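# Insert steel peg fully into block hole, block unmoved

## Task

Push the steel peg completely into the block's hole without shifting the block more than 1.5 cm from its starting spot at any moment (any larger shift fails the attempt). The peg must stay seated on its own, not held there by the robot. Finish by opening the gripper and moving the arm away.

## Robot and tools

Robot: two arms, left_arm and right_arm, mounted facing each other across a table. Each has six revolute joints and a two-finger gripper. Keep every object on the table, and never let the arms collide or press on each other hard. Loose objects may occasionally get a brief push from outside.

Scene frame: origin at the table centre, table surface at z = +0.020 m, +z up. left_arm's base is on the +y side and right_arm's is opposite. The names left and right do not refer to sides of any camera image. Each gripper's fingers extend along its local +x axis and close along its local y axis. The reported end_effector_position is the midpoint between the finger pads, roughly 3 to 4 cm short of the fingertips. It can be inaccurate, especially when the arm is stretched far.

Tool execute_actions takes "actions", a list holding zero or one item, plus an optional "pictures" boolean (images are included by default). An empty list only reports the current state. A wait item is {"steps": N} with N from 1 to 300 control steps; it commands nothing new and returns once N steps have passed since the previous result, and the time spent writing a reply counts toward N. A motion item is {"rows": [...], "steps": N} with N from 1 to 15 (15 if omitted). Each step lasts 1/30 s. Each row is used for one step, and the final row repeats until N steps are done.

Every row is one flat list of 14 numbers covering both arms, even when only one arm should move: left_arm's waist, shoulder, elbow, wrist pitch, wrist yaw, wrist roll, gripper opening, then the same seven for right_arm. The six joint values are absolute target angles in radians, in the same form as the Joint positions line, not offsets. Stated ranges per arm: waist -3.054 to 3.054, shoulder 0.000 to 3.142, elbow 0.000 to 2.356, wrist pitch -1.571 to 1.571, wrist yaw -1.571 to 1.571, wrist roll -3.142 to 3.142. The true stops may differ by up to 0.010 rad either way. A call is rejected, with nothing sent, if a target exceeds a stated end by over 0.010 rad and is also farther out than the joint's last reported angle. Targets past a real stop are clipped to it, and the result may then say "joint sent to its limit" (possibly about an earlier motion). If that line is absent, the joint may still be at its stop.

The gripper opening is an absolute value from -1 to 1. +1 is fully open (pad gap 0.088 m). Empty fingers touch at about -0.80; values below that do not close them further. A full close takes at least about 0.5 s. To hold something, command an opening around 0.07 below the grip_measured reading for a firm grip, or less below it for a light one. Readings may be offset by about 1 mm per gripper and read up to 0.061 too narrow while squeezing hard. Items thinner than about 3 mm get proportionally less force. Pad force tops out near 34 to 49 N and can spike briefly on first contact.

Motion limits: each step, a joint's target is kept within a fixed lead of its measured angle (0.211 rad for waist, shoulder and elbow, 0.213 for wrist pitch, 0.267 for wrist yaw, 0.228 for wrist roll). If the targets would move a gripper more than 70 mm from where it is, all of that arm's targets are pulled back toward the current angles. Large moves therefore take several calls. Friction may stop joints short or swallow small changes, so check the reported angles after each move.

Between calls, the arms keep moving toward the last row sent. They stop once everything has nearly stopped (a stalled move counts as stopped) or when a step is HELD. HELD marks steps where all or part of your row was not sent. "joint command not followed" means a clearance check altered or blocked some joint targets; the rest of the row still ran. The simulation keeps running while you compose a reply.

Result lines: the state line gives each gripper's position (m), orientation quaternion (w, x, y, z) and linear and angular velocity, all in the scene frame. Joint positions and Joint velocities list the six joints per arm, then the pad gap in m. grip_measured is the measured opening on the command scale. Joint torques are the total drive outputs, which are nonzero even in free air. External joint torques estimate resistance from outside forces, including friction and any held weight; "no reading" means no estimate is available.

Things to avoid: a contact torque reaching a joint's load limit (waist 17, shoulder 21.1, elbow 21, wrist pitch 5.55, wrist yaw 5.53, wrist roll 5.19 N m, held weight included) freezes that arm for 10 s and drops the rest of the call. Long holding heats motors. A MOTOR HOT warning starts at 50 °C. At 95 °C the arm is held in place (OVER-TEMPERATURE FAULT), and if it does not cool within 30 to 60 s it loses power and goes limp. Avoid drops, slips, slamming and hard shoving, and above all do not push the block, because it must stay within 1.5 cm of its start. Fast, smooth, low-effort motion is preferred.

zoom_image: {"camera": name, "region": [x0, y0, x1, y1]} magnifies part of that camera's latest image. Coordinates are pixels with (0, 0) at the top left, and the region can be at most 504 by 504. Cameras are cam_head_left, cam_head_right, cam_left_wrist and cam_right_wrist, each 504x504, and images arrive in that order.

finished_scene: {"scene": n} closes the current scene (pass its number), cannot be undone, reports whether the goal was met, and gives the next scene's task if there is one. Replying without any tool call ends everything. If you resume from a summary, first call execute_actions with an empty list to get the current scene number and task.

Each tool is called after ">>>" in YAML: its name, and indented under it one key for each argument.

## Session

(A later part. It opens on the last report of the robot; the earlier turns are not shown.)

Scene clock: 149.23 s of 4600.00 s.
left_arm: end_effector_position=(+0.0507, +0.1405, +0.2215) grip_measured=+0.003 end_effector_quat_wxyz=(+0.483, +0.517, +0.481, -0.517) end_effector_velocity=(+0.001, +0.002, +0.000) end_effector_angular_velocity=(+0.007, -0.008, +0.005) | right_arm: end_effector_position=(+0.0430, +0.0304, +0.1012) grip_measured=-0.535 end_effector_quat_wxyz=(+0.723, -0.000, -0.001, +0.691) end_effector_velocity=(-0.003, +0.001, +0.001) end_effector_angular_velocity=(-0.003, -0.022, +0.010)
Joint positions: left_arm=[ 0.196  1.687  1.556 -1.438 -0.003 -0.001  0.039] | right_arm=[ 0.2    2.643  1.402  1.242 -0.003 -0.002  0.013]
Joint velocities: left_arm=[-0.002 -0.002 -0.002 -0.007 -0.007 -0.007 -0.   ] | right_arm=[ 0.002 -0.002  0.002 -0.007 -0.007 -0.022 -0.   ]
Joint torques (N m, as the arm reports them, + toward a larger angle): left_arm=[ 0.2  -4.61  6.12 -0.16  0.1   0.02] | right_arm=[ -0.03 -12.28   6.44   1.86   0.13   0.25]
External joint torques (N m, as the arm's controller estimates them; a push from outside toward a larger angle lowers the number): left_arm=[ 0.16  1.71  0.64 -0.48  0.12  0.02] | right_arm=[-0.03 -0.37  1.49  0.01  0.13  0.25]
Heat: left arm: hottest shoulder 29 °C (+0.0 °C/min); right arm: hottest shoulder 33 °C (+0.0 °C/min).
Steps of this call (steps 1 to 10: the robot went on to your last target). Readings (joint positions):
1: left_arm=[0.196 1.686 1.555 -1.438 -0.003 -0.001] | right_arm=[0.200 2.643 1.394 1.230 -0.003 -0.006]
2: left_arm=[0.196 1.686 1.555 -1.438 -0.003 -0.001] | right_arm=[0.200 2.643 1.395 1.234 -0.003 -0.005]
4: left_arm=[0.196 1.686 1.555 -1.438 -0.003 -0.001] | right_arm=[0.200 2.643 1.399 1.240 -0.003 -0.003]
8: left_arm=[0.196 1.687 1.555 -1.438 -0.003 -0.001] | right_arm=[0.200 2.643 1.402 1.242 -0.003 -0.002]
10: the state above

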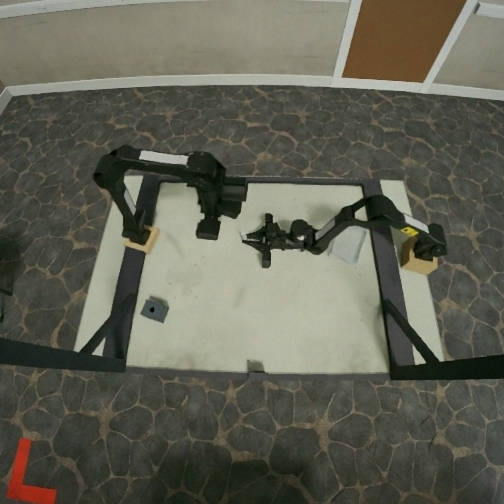

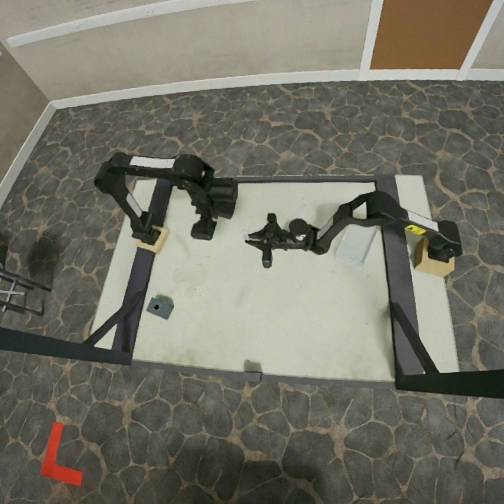

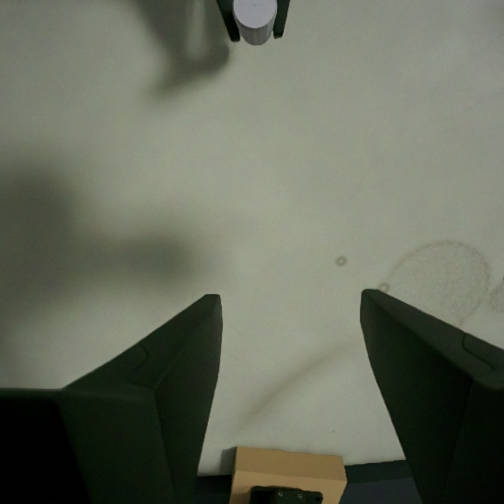

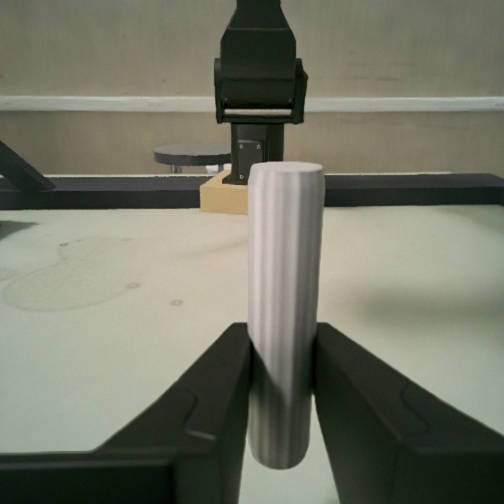

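>>> execute_actions:
  actions:
    - {"rows":[[0.205,1.73,1.60,-1.44,0,0,0,0.2,2.655,1.412,1.248,0,0.005,-0.62],[0.21,1.765,1.64,-1.44,0,0,0,0.2,2.655,1.412,1.248,0,0.005,-0.62],[0.216,1.80,1.68,-1.44,0,0,0,0.2,2.655,1.412,1.248,0,0.005,-0.62],[0.222,1.835,1.715,-1.44,0,0,0,0.2,2.655,1.412,1.248,0,0.005,-0.62],[0.222,1.87,1.75,-1.44,0,0,0,0.2,2.655,1.412,1.248,0,0.005,-0.62],[0.222,1.905,1.785,-1.44,0,0,0,0.2,2.655,1.412,1.248,0,0.005,-0.62],[0.222,1.94,1.815,-1.435,0,0,0,0.2,2.655,1.412,1.248,0,0.005,-0.62],[0.222,1.97,1.84,-1.43,0,0,0,0.2,2.655,1.412,1.248,0,0.005,-0.62],[0.222,1.995,1.858,-1.427,0,0,0,0.2,2.655,1.412,1.248,0,0.005,-0.62],[0.222,2.011,1.869,-1.424,0,0,0,0.2,2.655,1.412,1.248,0,0.005,-0.62]],"steps":15}
  pictures: false

>>> execute_actions:
  actions:
    - {"steps":12}

Scene clock: 164.63 s of 4600.00 s.
left_arm: end_effector_position=(+0.0539, +0.0638, +0.1934) grip_measured=+0.003 end_effector_quat_wxyz=(+0.486, +0.515, +0.490, -0.508) end_effector_velocity=(-0.003, -0.015, -0.018) end_effector_angular_velocity=(+0.037, +0.006, +0.005) | right_arm: end_effector_position=(+0.0430, +0.0304, +0.1013) grip_measured=-0.535 end_effector_quat_wxyz=(+0.723, +0.000, -0.001, +0.691) end_effector_velocity=(-0.002, -0.001, -0.003) end_effector_angular_velocity=(-0.013, -0.007, +0.020)
Joint positions: left_arm=[ 0.219  1.996  1.84  -1.425 -0.002 -0.001  0.039] | right_arm=[ 0.2    2.643  1.402  1.243 -0.003 -0.002  0.013]
Joint velocities: left_arm=[-0.002  0.095  0.066 -0.007  0.007 -0.007 -0.   ] | right_arm=[-0.002 -0.002 -0.007 -0.007 -0.022 -0.007 -0.   ]
Joint torques (N m, as the arm reports them, + toward a larger angle): left_arm=[ 0.28 -7.47  6.8  -0.11  0.08  0.02] | right_arm=[ -0.03 -12.25   6.29   1.86   0.13   0.26]
External joint torques (N m, as the arm's controller estimates them; a push from outside toward a larger angle lowers the number): left_arm=[ 0.3   2.17  0.76 -0.4   0.09  0.02] | right_arm=[-0.03 -0.53  1.45  0.06  0.13  0.25]
Heat: left arm: hottest shoulder 29 °C (+0.0 °C/min); right arm: hottest shoulder 38 °C (+5.0 °C/min).
Steps of this call (steps 1 to 30: the robot went on to your last target; steps 31 to 90: nothing new was sent; then 11.90 s passed at rest; steps 91 to 105: all 15 steps of this action). Readings (joint positions):
91: left_arm=[0.196 1.690 1.559 -1.440 -0.003 -0.001] | right_arm=[0.200 2.643 1.402 1.243 -0.003 -0.002]
92: left_arm=[0.198 1.700 1.571 -1.446 -0.003 -0.001] | right_arm=[0.200 2.643 1.402 1.243 -0.003 -0.002]
94: left_arm=[0.203 1.741 1.621 -1.445 -0.002 -0.001] | right_arm=[0.200 2.643 1.402 1.243 -0.003 -0.002]
98: left_arm=[0.217 1.865 1.751 -1.439 -0.002 -0.001] | right_arm=[0.200 2.643 1.402 1.243 -0.003 -0.002]
105: the state above

Scene clock: 165.03 s of 4600.00 s.
left_arm: end_effector_position=(+0.0538, +0.0605, +0.1966) grip_measured=+0.003 end_effector_quat_wxyz=(+0.490, +0.511, +0.487, -0.512) end_effector_velocity=(+0.002, +0.002, +0.002) end_effector_angular_velocity=(+0.002, -0.007, +0.024) | right_arm: end_effector_position=(+0.0430, +0.0304, +0.1013) grip_measured=-0.535 end_effector_quat_wxyz=(+0.723, +0.000, -0.001, +0.691) end_effector_velocity=(+0.000, -0.000, -0.001) end_effector_angular_velocity=(-0.008, -0.022, +0.005)
Joint positions: left_arm=[ 0.219  1.998  1.856 -1.425 -0.002 -0.001  0.039] | right_arm=[ 0.2    2.643  1.402  1.243 -0.003 -0.002  0.013]
Joint velocities: left_arm=[ 0.002 -0.007 -0.002 -0.007 -0.007 -0.022 -0.   ] | right_arm=[-0.002 -0.002 -0.002 -0.007 -0.007 -0.022 -0.   ]
Joint torques (N m, as the arm reports them, + toward a larger angle): left_arm=[ 0.31 -6.59  6.03 -0.01  0.08  0.01] | right_arm=[ -0.04 -12.23   6.34   1.84   0.13   0.25]
External joint torques (N m, as the arm's controller estimates them; a push from outside toward a larger angle lowers the number): left_arm=[ 0.25  2.03  0.47 -0.34  0.1   0.01] | right_arm=[-0.02 -0.24  1.36 -0.02  0.13  0.24]
Heat: left arm: hottest shoulder 29 °C (+0.0 °C/min); right arm: hottest shoulder 38 °C (+5.1 °C/min).
Steps of this call (steps 1 to 12: the robot went on to your last target). Readings (joint positions):
1: left_arm=[0.219 1.998 1.842 -1.425 -0.002 -0.001] | right_arm=[0.200 2.643 1.402 1.243 -0.003 -0.002]
2: left_arm=[0.219 1.998 1.845 -1.425 -0.002 -0.001] | right_arm=[0.200 2.643 1.402 1.243 -0.003 -0.002]
4: left_arm=[0.219 1.998 1.852 -1.425 -0.002 -0.001] | right_arm=[0.200 2.643 1.402 1.243 -0.003 -0.002]
8: left_arm=[0.219 1.998 1.856 -1.425 -0.002 -0.001] | right_arm=[0.200 2.643 1.402 1.243 -0.003 -0.002]
12: the state above

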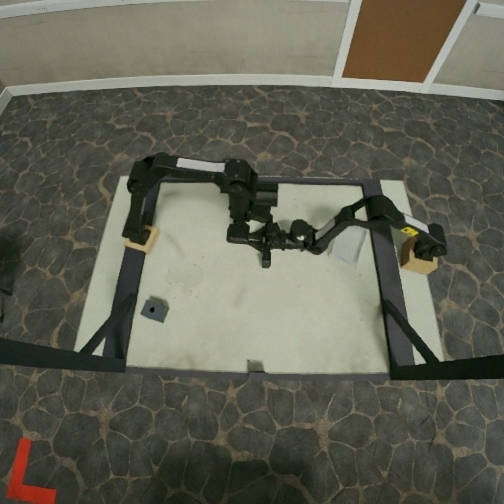

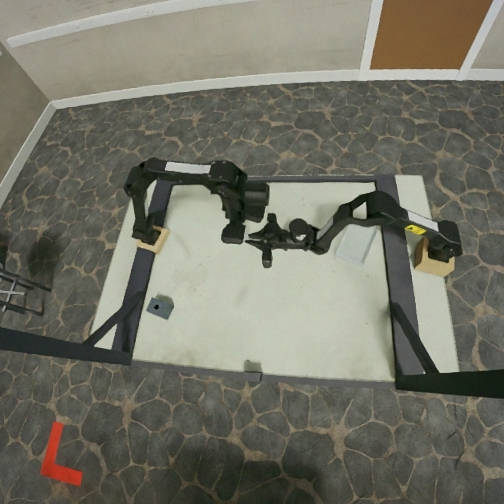

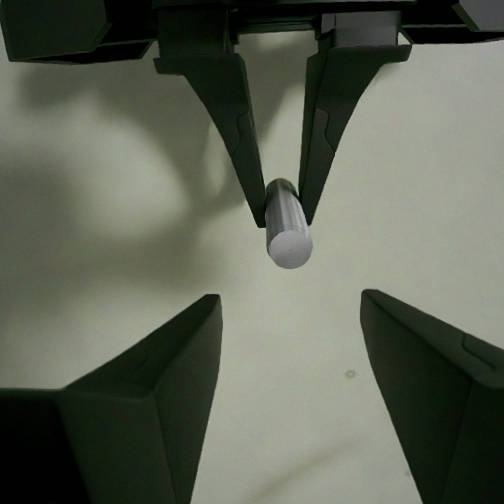

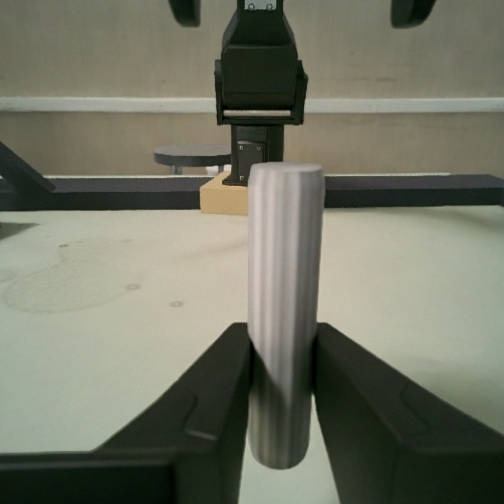

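>>> execute_actions:
  actions:
    - {"rows":[[0.209,2.02,1.85,-1.41,0,0,0,0.2,2.655,1.412,1.248,0,0.005,-0.62],[0.209,2.026,1.83,-1.385,0,0,0,0.2,2.655,1.412,1.248,0,0.005,-0.62],[0.209,2.03,1.81,-1.365,0,0,0,0.2,2.655,1.412,1.248,0,0.005,-0.62],[0.209,2.032,1.79,-1.345,0,0,0,0.2,2.655,1.412,1.248,0,0.005,-0.62],[0.209,2.034,1.77,-1.325,0,0,0,0.2,2.655,1.412,1.248,0,0.005,-0.62],[0.209,2.034,1.75,-1.305,0,0,0,0.2,2.655,1.412,1.248,0,0.005,-0.62],[0.209,2.034,1.728,-1.286,0,0,0,0.2,2.655,1.412,1.248,0,0.005,-0.62]],"steps":15}
  pictures: false

>>> execute_actions:
  actions:
    - {"steps":6}

Scene clock: 176.90 s of 4600.00 s.
left_arm: end_effector_position=(+0.0507, +0.0555, +0.1568) grip_measured=+0.003 end_effector_quat_wxyz=(+0.485, +0.516, +0.488, -0.511) end_effector_velocity=(-0.003, -0.012, +0.001) end_effector_angular_velocity=(-0.056, +0.010, +0.005) | right_arm: end_effector_position=(+0.0430, +0.0304, +0.1013) grip_measured=-0.535 end_effector_quat_wxyz=(+0.723, +0.000, -0.001, +0.691) end_effector_velocity=(-0.003, -0.001, +0.000) end_effector_angular_velocity=(+0.002, -0.007, +0.010)
Joint positions: left_arm=[ 0.212  2.027  1.739 -1.291 -0.002 -0.001  0.039] | right_arm=[ 0.2    2.643  1.402  1.243 -0.003 -0.002  0.013]
Joint velocities: left_arm=[-0.002 -0.002  0.002  0.051  0.007 -0.007 -0.   ] | right_arm=[ 0.002 -0.002 -0.007  0.007 -0.007 -0.007 -0.   ]
Joint torques (N m, as the arm reports them, + toward a larger angle): left_arm=[-0.32 -7.38  3.86  0.02  0.08  0.02] | right_arm=[ -0.13 -12.3    6.33   1.87   0.12   0.24]
External joint torques (N m, as the arm's controller estimates them; a push from outside toward a larger angle lowers the number): left_arm=[-0.3   1.36 -1.69 -0.28  0.09  0.02] | right_arm=[-0.21 -0.31  1.36  0.    0.13  0.23]
Heat: left arm: hottest shoulder 30 °C (+1.0 °C/min); right arm: hottest shoulder 40 °C (+7.1 °C/min).
Steps of this call (steps 1 to 30: the robot went on to your last target; steps 31 to 90: nothing new was sent; then 8.37 s passed at rest; steps 91 to 105: all 15 steps of this action). Readings (joint positions):
91: left_arm=[0.219 1.999 1.856 -1.424 -0.002 -0.001] | right_arm=[0.200 2.643 1.402 1.243 -0.003 -0.002]
92: left_arm=[0.219 2.000 1.856 -1.419 -0.002 -0.001] | right_arm=[0.200 2.643 1.402 1.243 -0.003 -0.002]
94: left_arm=[0.216 2.003 1.843 -1.387 -0.002 -0.001] | right_arm=[0.200 2.643 1.402 1.243 -0.003 -0.002]
98: left_arm=[0.212 2.011 1.778 -1.321 -0.002 -0.001] | right_arm=[0.200 2.643 1.402 1.243 -0.003 -0.002]
105: the state above

Scene clock: 177.10 s of 4600.00 s.
left_arm: end_effector_position=(+0.0507, +0.0552, +0.1566) grip_measured=+0.003 end_effector_quat_wxyz=(+0.485, +0.515, +0.487, -0.511) end_effector_velocity=(+0.000, +0.005, +0.000) end_effector_angular_velocity=(+0.021, -0.009, +0.019) | right_arm: end_effector_position=(+0.0430, +0.0304, +0.1013) grip_measured=-0.535 end_effector_quat_wxyz=(+0.723, +0.000, -0.001, +0.691) end_effector_velocity=(+0.001, -0.000, -0.001) end_effector_angular_velocity=(-0.008, -0.007, +0.015)
Joint positions: left_arm=[ 0.212  2.027  1.738 -1.289 -0.002 -0.001  0.039] | right_arm=[ 0.2    2.643  1.402  1.243 -0.003 -0.002  0.013]
Joint velocities: left_arm=[-0.002 -0.002 -0.002 -0.022 -0.007 -0.022 -0.   ] | right_arm=[-0.007 -0.002 -0.002 -0.007 -0.022 -0.007 -0.   ]
Joint torques (N m, as the arm reports them, + toward a larger angle): left_arm=[-0.3  -7.52  3.81  0.05  0.09  0.01] | right_arm=[ -0.05 -12.27   6.37   1.88   0.11   0.24]
External joint torques (N m, as the arm's controller estimates them; a push from outside toward a larger angle lowers the number): left_arm=[-0.29  1.26 -1.74 -0.27  0.1   0.01] | right_arm=[ 0.09 -0.44  1.46  0.05  0.1   0.23]
Heat: left arm: hottest shoulder 30 °C (+1.0 °C/min); right arm: hottest shoulder 40 °C (+7.1 °C/min).
Steps of this call (steps 1 to 6: the robot went on to your last target). Readings (joint positions):
1: left_arm=[0.212 2.027 1.739 -1.289 -0.002 -0.001] | right_arm=[0.200 2.643 1.402 1.243 -0.003 -0.002]
2: left_arm=[0.212 2.027 1.739 -1.289 -0.002 -0.001] | right_arm=[0.200 2.643 1.402 1.243 -0.003 -0.002]
4: left_arm=[0.212 2.027 1.739 -1.289 -0.002 -0.001] | right_arm=[0.200 2.643 1.402 1.243 -0.003 -0.002]
6: the state above

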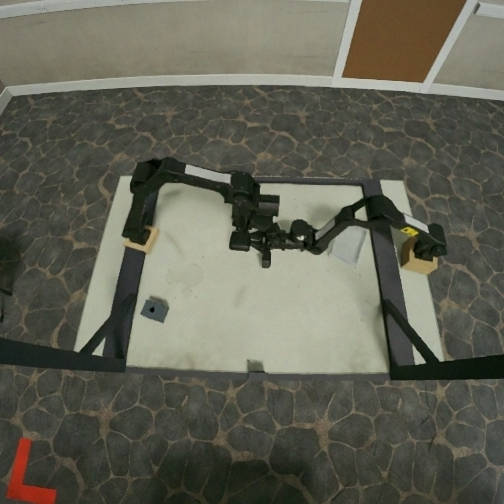

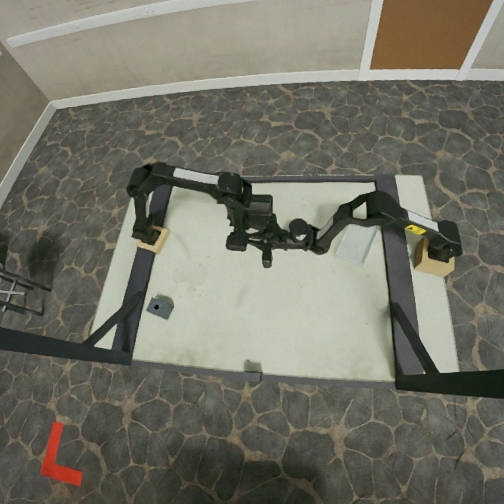

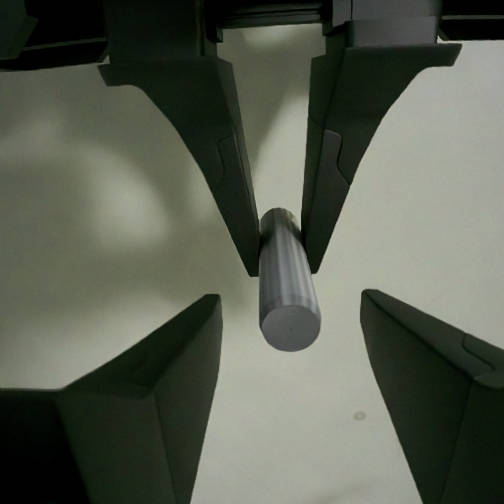

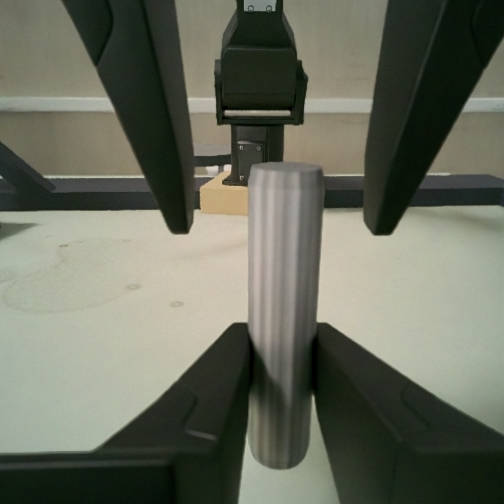

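>>> execute_actions:
  actions:
    - {"rows":[[0.218,2.04,1.72,-1.272,0,0,-0.08,0.2,2.655,1.412,1.248,0,0.005,-0.62],[0.218,2.047,1.713,-1.26,0,0,-0.15,0.2,2.655,1.412,1.248,0,0.005,-0.62],[0.218,2.047,1.707,-1.249,0,0,-0.2,0.2,2.655,1.412,1.248,0,0.005,-0.62],[0.218,2.047,1.707,-1.249,0,0,-0.25,0.2,2.655,1.412,1.248,0,0.005,-0.62]],"steps":15}

Scene clock: 187.70 s of 4600.00 s.
left_arm: end_effector_position=(+0.0516, +0.0516, +0.1497) grip_measured=-0.245 end_effector_quat_wxyz=(+0.489, +0.512, +0.485, -0.514) end_effector_velocity=(+0.001, +0.006, -0.003) end_effector_angular_velocity=(+0.031, -0.023, +0.015) | right_arm: end_effector_position=(+0.0430, +0.0304, +0.1013) grip_measured=-0.535 end_effector_quat_wxyz=(+0.723, +0.000, -0.001, +0.691) end_effector_velocity=(+0.000, -0.000, +0.002) end_effector_angular_velocity=(+0.007, -0.008, +0.005)
Joint positions: left_arm=[ 0.215  2.032  1.718 -1.251 -0.002 -0.001  0.027] | right_arm=[ 0.2    2.643  1.402  1.243 -0.003 -0.002  0.013]
Joint velocities: left_arm=[-0.007  0.002 -0.007 -0.022 -0.022 -0.022 -0.001] | right_arm=[-0.002 -0.002 -0.002  0.007 -0.007 -0.007 -0.   ]
Joint torques (N m, as the arm reports them, + toward a larger angle): left_arm=[ 0.39 -6.73  3.84  0.06  0.08  0.02] | right_arm=[ -0.1  -12.26   6.38   1.88   0.12   0.24]
External joint torques (N m, as the arm's controller estimates them; a push from outside toward a larger angle lowers the number): left_arm=[ 0.45  1.98 -1.62 -0.24  0.09  0.02] | right_arm=[-0.1  -0.43  1.48  0.04  0.12  0.23]
Heat: left arm: hottest shoulder 31 °C (+2.0 °C/min); right arm: hottest shoulder 41 °C (+8.0 °C/min).
Steps of this call (steps 1 to 15: the robot went on to your last target; steps 16 to 90: nothing new was sent; then 7.10 s passed at rest; steps 91 to 105: all 15 steps of this action). Readings (joint positions):
91: left_arm=[0.212 2.027 1.737 -1.287 -0.002 -0.001] | right_arm=[0.200 2.643 1.402 1.243 -0.003 -0.002]
92: left_arm=[0.212 2.027 1.735 -1.281 -0.002 -0.001] | right_arm=[0.200 2.643 1.402 1.243 -0.003 -0.002]
94: left_arm=[0.213 2.027 1.728 -1.265 -0.002 -0.001] | right_arm=[0.200 2.643 1.402 1.243 -0.003 -0.002]
98: left_arm=[0.214 2.031 1.720 -1.255 -0.002 -0.001] | right_arm=[0.200 2.643 1.402 1.243 -0.003 -0.002]
105: the state above

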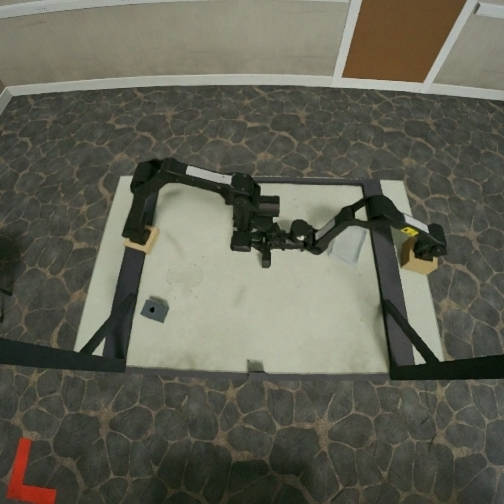

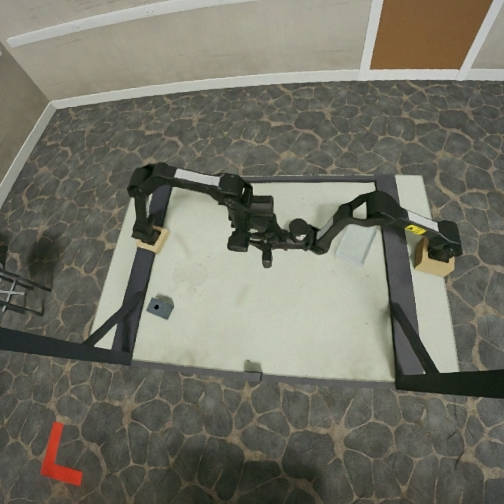

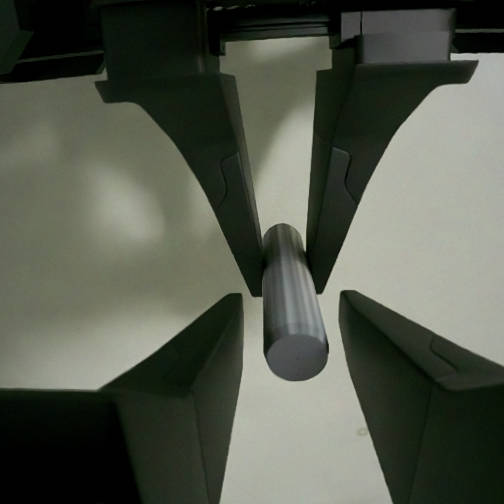

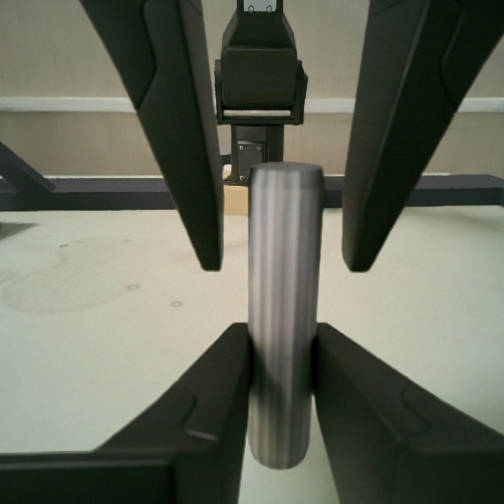

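>>> execute_actions:
  actions:
    - {"rows":[[0.218,2.047,1.707,-1.249,0,0,-0.31,0.2,2.655,1.412,1.248,0,0.005,-0.62],[0.218,2.047,1.707,-1.249,0,0,-0.36,0.2,2.655,1.412,1.248,0,0.005,-0.62],[0.218,2.047,1.707,-1.249,0,0,-0.40,0.2,2.655,1.412,1.248,0,0.005,-0.62],[0.218,2.047,1.707,-1.249,0,0,-0.43,0.2,2.655,1.412,1.248,0,0.005,-0.62],[0.218,2.047,1.707,-1.249,0,0,-0.46,0.2,2.655,1.412,1.248,0,0.005,-0.62],[0.218,2.047,1.707,-1.249,0,0,-0.49,0.2,2.655,1.412,1.248,0,0.005,-0.62],[0.218,2.047,1.707,-1.249,0,0,-0.52,0.2,2.655,1.412,1.248,0,0.005,-0.62],[0.218,2.047,1.707,-1.249,0,0,-0.55,0.2,2.655,1.412,1.248,0,0.005,-0.62],[0.218,2.047,1.707,-1.249,0,0,-0.61,0.2,2.655,1.412,1.248,0,0.005,-0.62]],"steps":15}
  pictures: false

>>> execute_actions:
  actions:
    - {"rows":[[0.218,2.047,1.707,-1.249,0,0,-0.61,0.2,2.655,1.412,1.248,0,0.005,0.1]],"steps":12}

Scene clock: 204.10 s of 4600.00 s.
left_arm: end_effector_position=(+0.0516, +0.0515, +0.1497) grip_measured=-0.521 end_effector_quat_wxyz=(+0.489, +0.512, +0.485, -0.514) end_effector_velocity=(-0.004, +0.002, +0.002) end_effector_angular_velocity=(+0.004, +0.022, +0.005) | right_arm: end_effector_position=(+0.0430, +0.0304, +0.1013) grip_measured=-0.535 end_effector_quat_wxyz=(+0.723, +0.000, -0.001, +0.691) end_effector_velocity=(+0.000, +0.001, +0.001) end_effector_angular_velocity=(-0.002, +0.007, +0.005)
Joint positions: left_arm=[ 0.215  2.032  1.718 -1.251 -0.002 -0.001  0.013] | right_arm=[ 0.2    2.643  1.402  1.243 -0.003 -0.002  0.013]
Joint velocities: left_arm=[-0.002 -0.007 -0.002 -0.007  0.022 -0.007 -0.   ] | right_arm=[-0.002 -0.002  0.002 -0.007 -0.007  0.007  0.   ]
Joint torques (N m, as the arm reports them, + toward a larger angle): left_arm=[ 0.38 -6.63  3.74  0.06  0.09  0.02] | right_arm=[ -0.04 -12.28   6.37   1.87   0.13   0.23]
External joint torques (N m, as the arm's controller estimates them; a push from outside toward a larger angle lowers the number): left_arm=[ 0.4   2.27 -1.84 -0.27  0.1   0.02] | right_arm=[-0.06 -0.37  1.4   0.03  0.13  0.22]
Heat: left arm: hottest shoulder 31 °C (+2.0 °C/min); right arm: hottest shoulder 43 °C (+10.1 °C/min).
Steps of this call (steps 1 to 15: the robot went on to your last target; steps 16 to 90: nothing new was sent; then 12.90 s passed at rest; steps 91 to 105: all 15 steps of this action). Readings (joint positions):
91: left_arm=[0.215 2.032 1.718 -1.251 -0.002 -0.001] | right_arm=[0.200 2.643 1.402 1.243 -0.003 -0.002]
92: left_arm=[0.215 2.032 1.718 -1.251 -0.002 -0.001] | right_arm=[0.200 2.643 1.402 1.243 -0.003 -0.002]
94: left_arm=[0.215 2.032 1.718 -1.251 -0.002 -0.001] | right_arm=[0.200 2.643 1.402 1.243 -0.003 -0.002]
98: left_arm=[0.215 2.032 1.718 -1.251 -0.002 -0.001] | right_arm=[0.200 2.643 1.402 1.243 -0.003 -0.002]
105: the state above

Scene clock: 204.50 s of 4600.00 s.
left_arm: end_effector_position=(+0.0516, +0.0517, +0.1481) grip_measured=-0.521 end_effector_quat_wxyz=(+0.488, +0.512, +0.486, -0.513) end_effector_velocity=(+0.002, +0.002, +0.000) end_effector_angular_velocity=(+0.007, -0.008, -0.005) | right_arm: end_effector_position=(+0.0430, +0.0312, +0.1037) grip_measured=+0.086 end_effector_quat_wxyz=(+0.723, +0.003, -0.004, +0.691) end_effector_velocity=(+0.003, -0.000, -0.001) end_effector_angular_velocity=(-0.007, +0.008, +0.000)
Joint positions: left_arm=[ 0.215  2.035  1.716 -1.249 -0.002 -0.001  0.013] | right_arm=[ 0.2    2.643  1.406  1.248 -0.003 -0.002  0.043]
Joint velocities: left_arm=[ 0.002 -0.002 -0.002 -0.007 -0.007  0.007 -0.   ] | right_arm=[-0.007 -0.002 -0.002 -0.007 -0.007  0.007  0.006]
Joint torques (N m, as the arm reports them, + toward a larger angle): left_arm=[ 0.37 -6.92  3.96 -0.03  0.08  0.02] | right_arm=[ -0.07 -12.24   6.     1.56   0.13   0.23]
External joint torques (N m, as the arm's controller estimates them; a push from outside toward a larger angle lowers the number): left_arm=[ 0.26  1.95 -1.63 -0.37  0.1   0.02] | right_arm=[ 0.01 -0.39  1.08 -0.26  0.13  0.22]
Heat: left arm: hottest shoulder 31 °C (+2.0 °C/min); right arm: hottest shoulder 43 °C (+10.1 °C/min).
Steps of this call (steps 1 to 12: all 12 steps of this action). Readings (joint positions):
1: left_arm=[0.215 2.032 1.718 -1.250 -0.002 -0.001] | right_arm=[0.200 2.643 1.402 1.243 -0.003 -0.002]
2: left_arm=[0.215 2.032 1.718 -1.249 -0.002 -0.001] | right_arm=[0.200 2.643 1.402 1.244 -0.003 -0.002]
4: left_arm=[0.215 2.033 1.717 -1.249 -0.002 -0.001] | right_arm=[0.200 2.643 1.404 1.247 -0.003 -0.002]
8: left_arm=[0.215 2.035 1.716 -1.249 -0.002 -0.001] | right_arm=[0.200 2.643 1.406 1.248 -0.003 -0.002]
12: the state above

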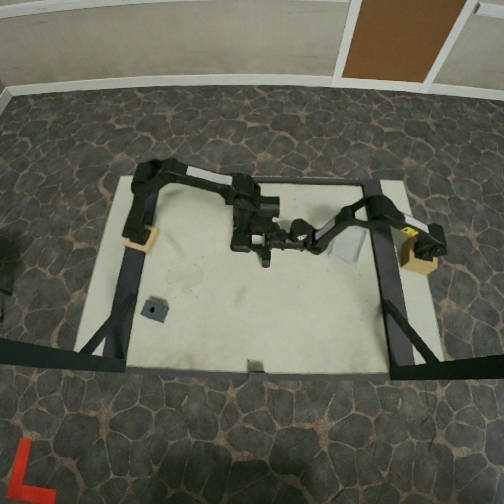

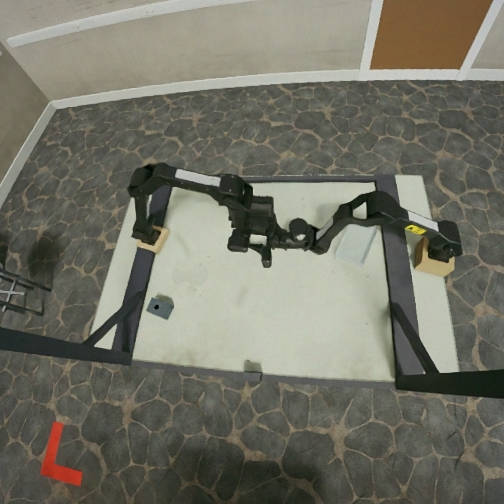

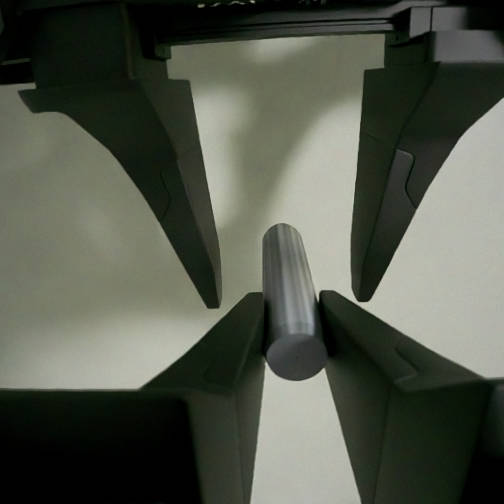

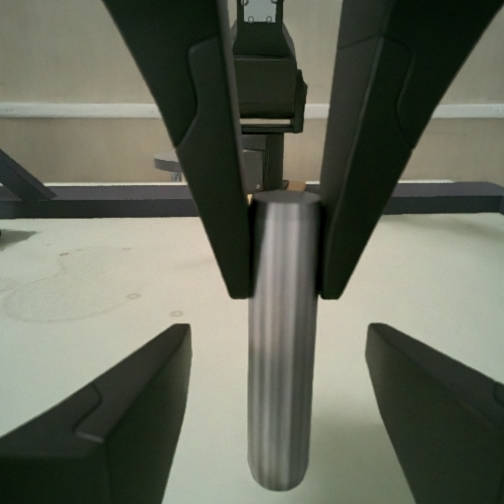

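>>> execute_actions:
  actions:
    - {"rows":[[0.215,2.01,1.715,-1.27,0,0,-0.61,0.2,2.65,1.41,1.248,0,0,0.3],[0.215,1.98,1.70,-1.285,0,0,-0.61,0.2,2.645,1.405,1.248,0,0,0.5],[0.215,1.945,1.68,-1.30,0,0,-0.61,0.2,2.64,1.40,1.248,0,0,0.7],[0.215,1.91,1.655,-1.31,0,0,-0.61,0.2,2.64,1.40,1.248,0,0,0.9],[0.21,1.875,1.63,-1.32,0,-0.02,-0.61,0.2,2.64,1.40,1.248,0,0,1],[0.195,1.84,1.60,-1.327,0,-0.04,-0.61,0.2,2.64,1.40,1.248,0,0,1],[0.17,1.805,1.57,-1.333,0,-0.06,-0.61,0.2,2.64,1.40,1.248,0,0,1],[0.14,1.77,1.54,-1.338,0,-0.08,-0.61,0.2,2.64,1.40,1.248,0,0,1],[0.10,1.735,1.51,-1.342,0,-0.10,-0.61,0.2,2.64,1.40,1.248,0,0,1],[0.055,1.70,1.48,-1.345,0,-0.12,-0.61,0.2,2.64,1.40,1.248,0,0,1],[0.005,1.675,1.455,-1.345,0,-0.14,-0.61,0.2,2.64,1.40,1.248,0,0,1],[-0.045,1.655,1.435,-1.345,0,-0.16,-0.61,0.2,2.64,1.40,1.248,0,0,1],[-0.095,1.642,1.42,-1.345,0,-0.18,-0.61,0.2,2.64,1.40,1.248,0,0,1],[-0.145,1.638,1.41,-1.342,0,-0.20,-0.61,0.2,2.64,1.40,1.248,0,0,1],[-0.195,1.638,1.41,-1.342,0,-0.22,-0.61,0.2,2.64,1.40,1.248,0,0,1]],"steps":15}
  pictures: false

>>> execute_actions:
  actions:
    - {"rows":[[-0.245,1.638,1.41,-1.342,0,-0.24,-0.61,0.2,2.64,1.40,1.248,0,0,1],[-0.295,1.638,1.41,-1.342,0,-0.26,-0.61,0.2,2.64,1.40,1.248,0,0,1],[-0.345,1.638,1.41,-1.342,0,-0.28,-0.61,0.2,2.64,1.40,1.248,0,0,1],[-0.395,1.638,1.41,-1.342,0,-0.30,-0.61,0.21,2.64,1.40,1.248,0,0,1],[-0.445,1.638,1.41,-1.342,0,-0.32,-0.61,0.22,2.64,1.40,1.248,0,0,1],[-0.495,1.638,1.41,-1.342,0,-0.34,-0.61,0.235,2.64,1.40,1.248,0,0,1],[-0.545,1.638,1.41,-1.342,0,-0.36,-0.61,0.25,2.64,1.40,1.248,0,0,1],[-0.595,1.638,1.41,-1.342,0,-0.38,-0.61,0.27,2.64,1.40,1.248,0,0,1],[-0.645,1.638,1.41,-1.342,0,-0.40,-0.61,0.29,2.64,1.40,1.248,0,0,1],[-0.695,1.638,1.41,-1.342,0,-0.42,-0.61,0.31,2.64,1.40,1.248,0,0,1],[-0.745,1.638,1.41,-1.342,0,-0.44,-0.61,0.33,2.64,1.40,1.248,0,0,1],[-0.79,1.638,1.405,-1.337,0,-0.46,-0.61,0.35,2.64,1.40,1.248,0,0,1],[-0.83,1.638,1.40,-1.332,0,-0.48,-0.61,0.37,2.64,1.40,1.248,0,0,1],[-0.865,1.638,1.39,-1.322,0,-0.50,-0.61,0.39,2.64,1.40,1.248,0,0,1],[-0.895,1.638,1.38,-1.312,0,-0.50,-0.61,0.41,2.64,1.40,1.248,0,0,1]],"steps":15}
  pictures: false

>>> execute_actions:
  actions:
    - {"rows":[[-0.915,1.638,1.37,-1.302,0,-0.50,-0.61,0.43,2.64,1.40,1.248,0,0,1],[-0.928,1.638,1.36,-1.292,0,-0.50,-0.61,0.45,2.64,1.40,1.248,0,0,1],[-0.934,1.638,1.36,-1.292,0,-0.50,-0.61,0.465,2.64,1.40,1.248,0,0,1],[-0.934,1.638,1.36,-1.292,0,-0.50,-0.61,0.478,2.64,1.40,1.248,0,0,1]],"steps":15}

Scene clock: 255.23 s of 4600.00 s.
left_arm: end_effector_position=(-0.0254, +0.1550, +0.2006) grip_measured=-0.521 end_effector_quat_wxyz=(+0.461, +0.535, +0.454, -0.543) end_effector_velocity=(-0.408, +0.256, +0.007) end_effector_angular_velocity=(+0.052, -0.001, -0.953) | right_arm: end_effector_position=(+0.0430, +0.0312, +0.1037) grip_measured=+0.975 end_effector_quat_wxyz=(+0.723, +0.003, -0.004, +0.691) end_effector_velocity=(-0.000, -0.000, -0.001) end_effector_angular_velocity=(-0.008, -0.007, -0.005)
Joint positions: left_arm=[-0.061  1.674  1.458 -1.341 -0.002 -0.164  0.013] | right_arm=[ 0.2    2.643  1.406  1.248 -0.003 -0.002  0.087]
Joint velocities: left_arm=[-1.546 -0.383 -0.398 -0.037  0.007 -0.593 -0.   ] | right_arm=[ 0.002 -0.002 -0.002 -0.007  0.007 -0.007  0.005]
Joint torques (N m, as the arm reports them, + toward a larger angle): left_arm=[ 0.15 -5.99  3.74 -0.05  0.07 -0.11] | right_arm=[ -0.08 -14.13   4.61   1.55   0.11   0.06]
External joint torques (N m, as the arm's controller estimates them; a push from outside toward a larger angle lowers the number): left_arm=[-0.24 -0.63 -1.52 -0.54  0.13 -0.11] | right_arm=[-0.13 -2.24 -0.34 -0.28  0.11  0.06]
Heat: left arm: hottest shoulder 32 °C (+1.0 °C/min); right arm: hottest shoulder 46 °C (+4.0 °C/min).
Steps of this call (steps 1 to 15: the robot went on to your last target; steps 16 to 90: nothing new was sent; then 47.23 s passed at rest; steps 91 to 105: all 15 steps of this action). Readings (joint positions):
91: left_arm=[0.215 2.035 1.716 -1.250 -0.002 -0.001] | right_arm=[0.200 2.643 1.406 1.248 -0.003 -0.002]
92: left_arm=[0.215 2.033 1.716 -1.255 -0.002 -0.001] | right_arm=[0.200 2.643 1.406 1.248 -0.003 -0.002]
94: left_arm=[0.215 2.013 1.701 -1.274 -0.002 -0.001] | right_arm=[0.200 2.643 1.406 1.248 -0.003 -0.002]
98: left_arm=[0.203 1.898 1.616 -1.316 -0.003 -0.036] | right_arm=[0.200 2.643 1.406 1.248 -0.003 -0.002]
105: the state above

Scene clock: 255.73 s of 4600.00 s.
left_arm: end_effector_position=(-0.1848, +0.2979, +0.1930) grip_measured=-0.521 end_effector_quat_wxyz=(+0.330, +0.628, +0.329, -0.624) end_effector_velocity=(-0.177, +0.317, -0.040) end_effector_angular_velocity=(-0.001, +0.042, -0.806) | right_arm: end_effector_position=(-0.0473, +0.0287, +0.1037) grip_measured=+0.984 end_effector_quat_wxyz=(+0.670, +0.003, -0.004, +0.742) end_effector_velocity=(-0.419, -0.042, +0.001) end_effector_angular_velocity=(-0.002, -0.008, +0.698)
Joint positions: left_arm=[-0.794  1.657  1.41  -1.329 -0.    -0.459  0.013] | right_arm=[ 0.35   2.643  1.406  1.248 -0.001 -0.002  0.087]
Joint velocities: left_arm=[-1.223 -0.032 -0.193  0.198  0.022 -0.418 -0.   ] | right_arm=[ 0.691 -0.002  0.002 -0.007 -0.007 -0.007 -0.   ]
Joint torques (N m, as the arm reports them, + toward a larger angle): left_arm=[ 0.7  -7.7   3.69 -0.06  0.01 -0.17] | right_arm=[ -0.03 -14.22   4.57   1.55   0.01   0.06]
External joint torques (N m, as the arm's controller estimates them; a push from outside toward a larger angle lowers the number): left_arm=[-0.08 -1.57 -1.52 -0.24  0.13 -0.14] | right_arm=[ 0.08 -2.32 -0.31 -0.3   0.01  0.05]
Heat: left arm: hottest shoulder 32 °C (+1.0 °C/min); right arm: hottest shoulder 46 °C (+3.0 °C/min).
Steps of this call (steps 1 to 15: all 15 steps of this action). Readings (joint positions):
1: left_arm=[-0.112 1.664 1.447 -1.342 -0.002 -0.184] | right_arm=[0.200 2.643 1.406 1.248 -0.003 -0.002]
2: left_arm=[-0.162 1.660 1.439 -1.342 -0.002 -0.203] | right_arm=[0.200 2.643 1.406 1.248 -0.003 -0.002]
4: left_arm=[-0.259 1.660 1.428 -1.342 -0.002 -0.243] | right_arm=[0.200 2.643 1.406 1.248 -0.003 -0.002]
8: left_arm=[-0.456 1.660 1.421 -1.342 -0.002 -0.323] | right_arm=[0.216 2.643 1.406 1.248 -0.001 -0.002]
15: the state above

Scene clock: 256.23 s of 4600.00 s.
left_arm: end_effector_position=(-0.2007, +0.3349, +0.1831) grip_measured=-0.521 end_effector_quat_wxyz=(+0.298, +0.644, +0.299, -0.638) end_effector_velocity=(-0.001, -0.001, +0.000) end_effector_angular_velocity=(-0.010, +0.004, +0.005) | right_arm: end_effector_position=(-0.1247, +0.0158, +0.1037) grip_measured=+0.984 end_effector_quat_wxyz=(+0.621, +0.004, -0.004, +0.784) end_effector_velocity=(+0.023, +0.005, +0.002) end_effector_angular_velocity=(+0.009, -0.005, -0.044)
Joint positions: left_arm=[-0.93   1.656  1.369 -1.294  0.003 -0.497  0.013] | right_arm=[ 0.479  2.643  1.406  1.248 -0.001 -0.002  0.087]
Joint velocities: left_arm=[-0.002 -0.002 -0.002  0.007 -0.007 -0.007 -0.   ] | right_arm=[-0.037 -0.002 -0.002  0.007  0.007 -0.007 -0.   ]
Joint torques (N m, as the arm reports them, + toward a larger angle): left_arm=[-0.4  -7.54  3.91  0.03 -0.09 -0.15] | right_arm=[ -0.1  -14.21   4.56   1.54   0.04   0.08]
External joint torques (N m, as the arm's controller estimates them; a push from outside toward a larger angle lowers the number): left_arm=[-0.4  -1.35 -1.67 -0.29 -0.06 -0.15] | right_arm=[-0.43 -2.36 -0.37 -0.29  0.07  0.08]
Heat: left arm: hottest shoulder 32 °C (+1.0 °C/min); right arm: hottest shoulder 46 °C (+3.0 °C/min).
Steps of this call (steps 1 to 15: all 15 steps of this action). Readings (joint positions):
1: left_arm=[-0.832 1.657 1.403 -1.323 0.000 -0.470] | right_arm=[0.373 2.643 1.406 1.248 -0.001 -0.002]
2: left_arm=[-0.865 1.656 1.395 -1.315 0.002 -0.478] | right_arm=[0.395 2.643 1.406 1.248 -0.001 -0.002]
4: left_arm=[-0.909 1.656 1.381 -1.305 0.003 -0.488] | right_arm=[0.436 2.643 1.406 1.248 -0.001 -0.002]
8: left_arm=[-0.929 1.656 1.370 -1.297 0.003 -0.495] | right_arm=[0.485 2.643 1.406 1.248 -0.001 -0.002]
15: the state above

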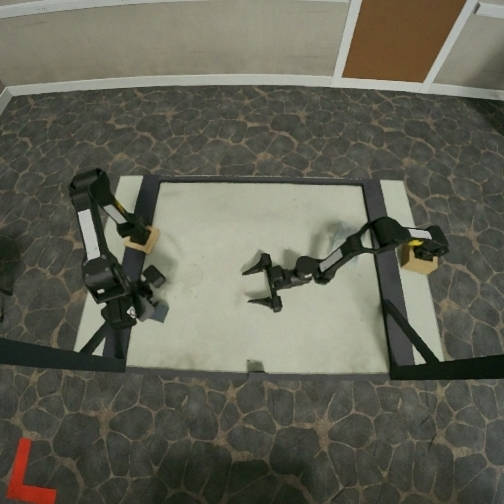

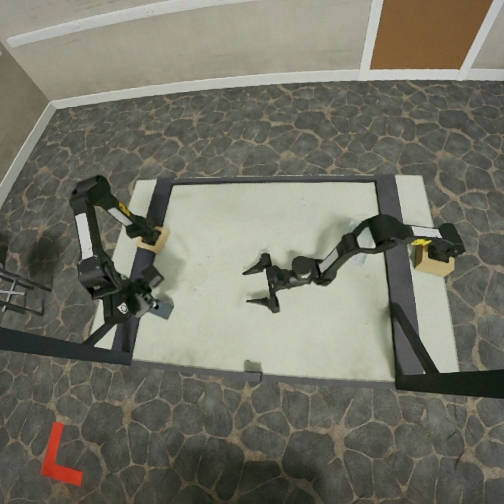

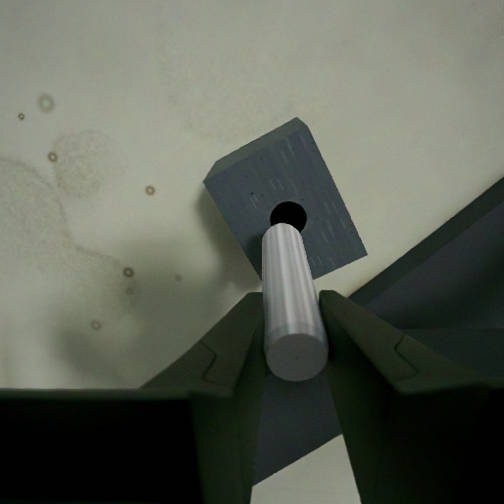

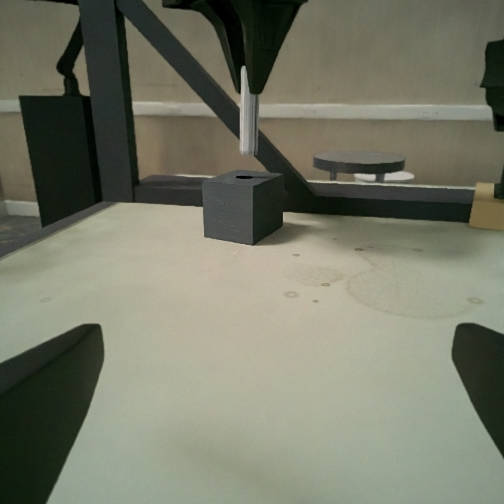

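>>> zoom_image:
  camera: "cam_right_wrist"
  region: [185, 60, 305, 250]

>>> zoom_image:
  camera: "cam_left_wrist"
  region: [200, 150, 380, 330]

Region (185, 60, 305, 250) of cam_right_wrist's 504x504 image, scaled by 2.653, with more detail than that image has; it fills the left 318 columns of this view, and the rest is white.

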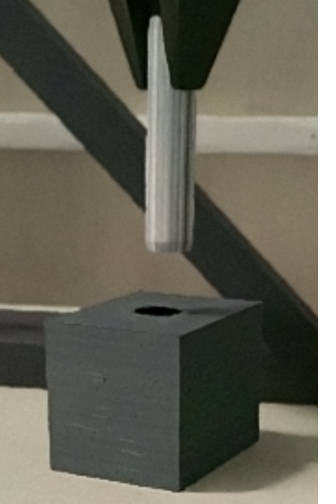

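Region (200, 150, 380, 330) of cam_left_wrist's 504x504 image, scaled by 2.800, with more detail than that image has.

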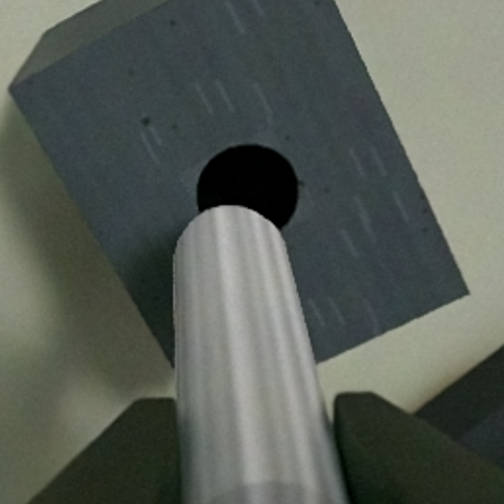

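>>> execute_actions:
  actions:
    - {"rows":[[-0.945,1.67,1.355,-1.28,0,-0.50,-0.61,0.478,2.65,1.41,1.248,0,0,1],[-0.945,1.68,1.348,-1.27,0,-0.50,-0.61,0.478,2.65,1.41,1.248,0,0,1],[-0.945,1.688,1.34,-1.258,0,-0.50,-0.61,0.478,2.65,1.41,1.248,0,0,1],[-0.945,1.696,1.333,-1.247,0,-0.50,-0.61,0.478,2.65,1.41,1.248,0,0,1]],"steps":15}

>>> zoom_image:
  camera: "cam_right_wrist"
  region: [185, 60, 305, 250]

>>> zoom_image:
  camera: "cam_left_wrist"
  region: [200, 150, 380, 330]

Scene clock: 282.53 s of 4600.00 s.
left_arm: end_effector_position=(-0.2055, +0.3366, +0.1673) grip_measured=-0.521 end_effector_quat_wxyz=(+0.295, +0.652, +0.295, -0.634) end_effector_velocity=(+0.004, -0.003, +0.001) end_effector_angular_velocity=(-0.020, -0.010, -0.005) | right_arm: end_effector_position=(-0.1240, +0.0159, +0.1037) grip_measured=+0.984 end_effector_quat_wxyz=(+0.621, +0.004, -0.004, +0.784) end_effector_velocity=(+0.003, +0.000, -0.004) end_effector_angular_velocity=(-0.020, -0.012, -0.010)
Joint positions: left_arm=[-0.942  1.687  1.341 -1.249  0.002 -0.497  0.013] | right_arm=[ 0.478  2.643  1.406  1.248 -0.001 -0.002  0.087]
Joint velocities: left_arm=[ 0.002 -0.007 -0.002 -0.007 -0.022  0.007 -0.   ] | right_arm=[-0.002 -0.002 -0.002 -0.022  0.007 -0.007  0.   ]
Joint torques (N m, as the arm reports them, + toward a larger angle): left_arm=[-0.31 -4.92  4.02  0.   -0.05 -0.1 ] | right_arm=[ -0.01 -12.96   5.63   1.53   0.03   0.08]
External joint torques (N m, as the arm's controller estimates them; a push from outside toward a larger angle lowers the number): left_arm=[-0.35  1.49 -1.49 -0.27 -0.01 -0.1 ] | right_arm=[ 0.01 -1.04  0.67 -0.3   0.03  0.07]
Heat: left arm: hottest shoulder 33 °C (+1.0 °C/min); right arm: hottest shoulder 50 °C (+5.1 °C/min). Fold the right arm in close to its base before you think long.
MOTOR HOT: a motor of the right arm reached 50 °C. Now the hottest motor of the right arm, joint 2 (shoulder), reports 50 °C. The temperature limit of the motors' drives, at which the controller stops that arm, is 95 °C. To cool a motor, set the load down, stop pushing, or move to a pose that needs little force.
Steps of this call (steps 1 to 15: the robot went on to your last target; steps 16 to 90: nothing new was sent; then 22.80 s passed at rest; steps 91 to 105: all 15 steps of this action). Readings (joint positions):
91: left_arm=[-0.931 1.656 1.369 -1.293 0.002 -0.497] | right_arm=[0.478 2.643 1.406 1.248 -0.001 -0.002]
92: left_arm=[-0.933 1.656 1.367 -1.288 0.002 -0.497] | right_arm=[0.478 2.643 1.406 1.248 -0.001 -0.002]
94: left_arm=[-0.938 1.661 1.360 -1.273 0.002 -0.497] | right_arm=[0.478 2.643 1.406 1.248 -0.001 -0.002]
98: left_arm=[-0.942 1.683 1.345 -1.254 0.002 -0.497] | right_arm=[0.478 2.643 1.406 1.248 -0.001 -0.002]
105: the state above

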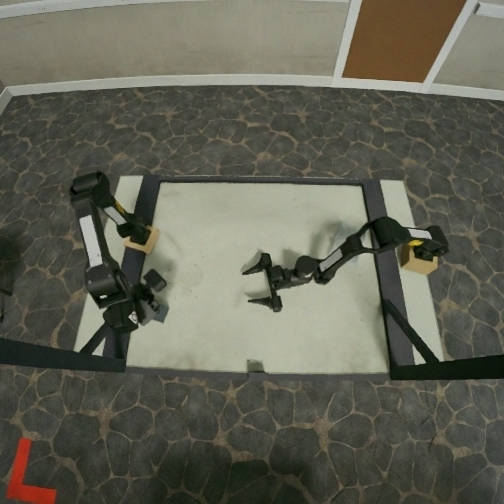

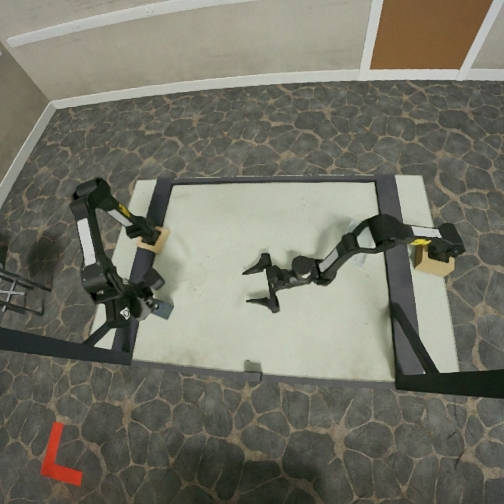

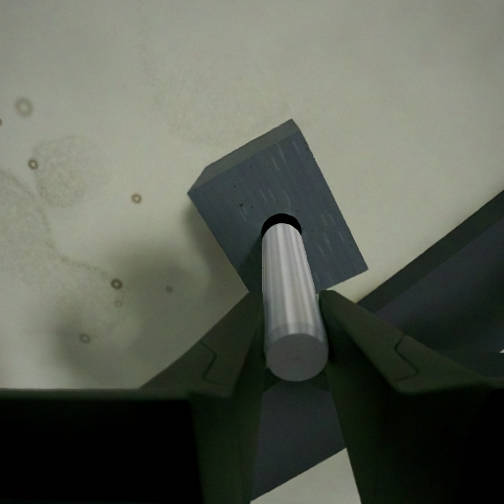

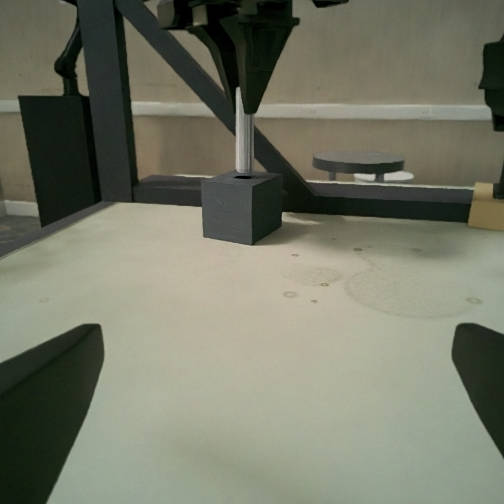

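Region (185, 60, 305, 250) of cam_right_wrist's 504x504 image, scaled by 2.653, with more detail than that image has; it fills the left 318 columns of this view, and the rest is white.

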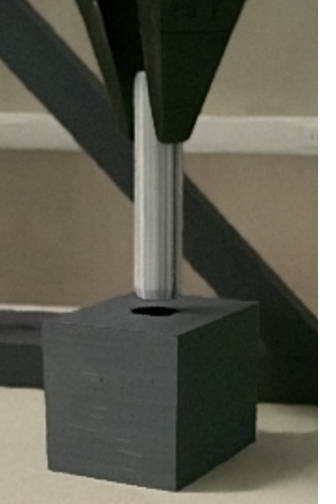

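Region (200, 150, 380, 330) of cam_left_wrist's 504x504 image, scaled by 2.800, with more detail than that image has.

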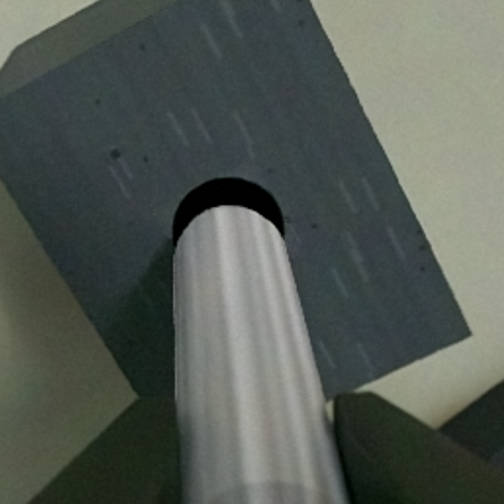

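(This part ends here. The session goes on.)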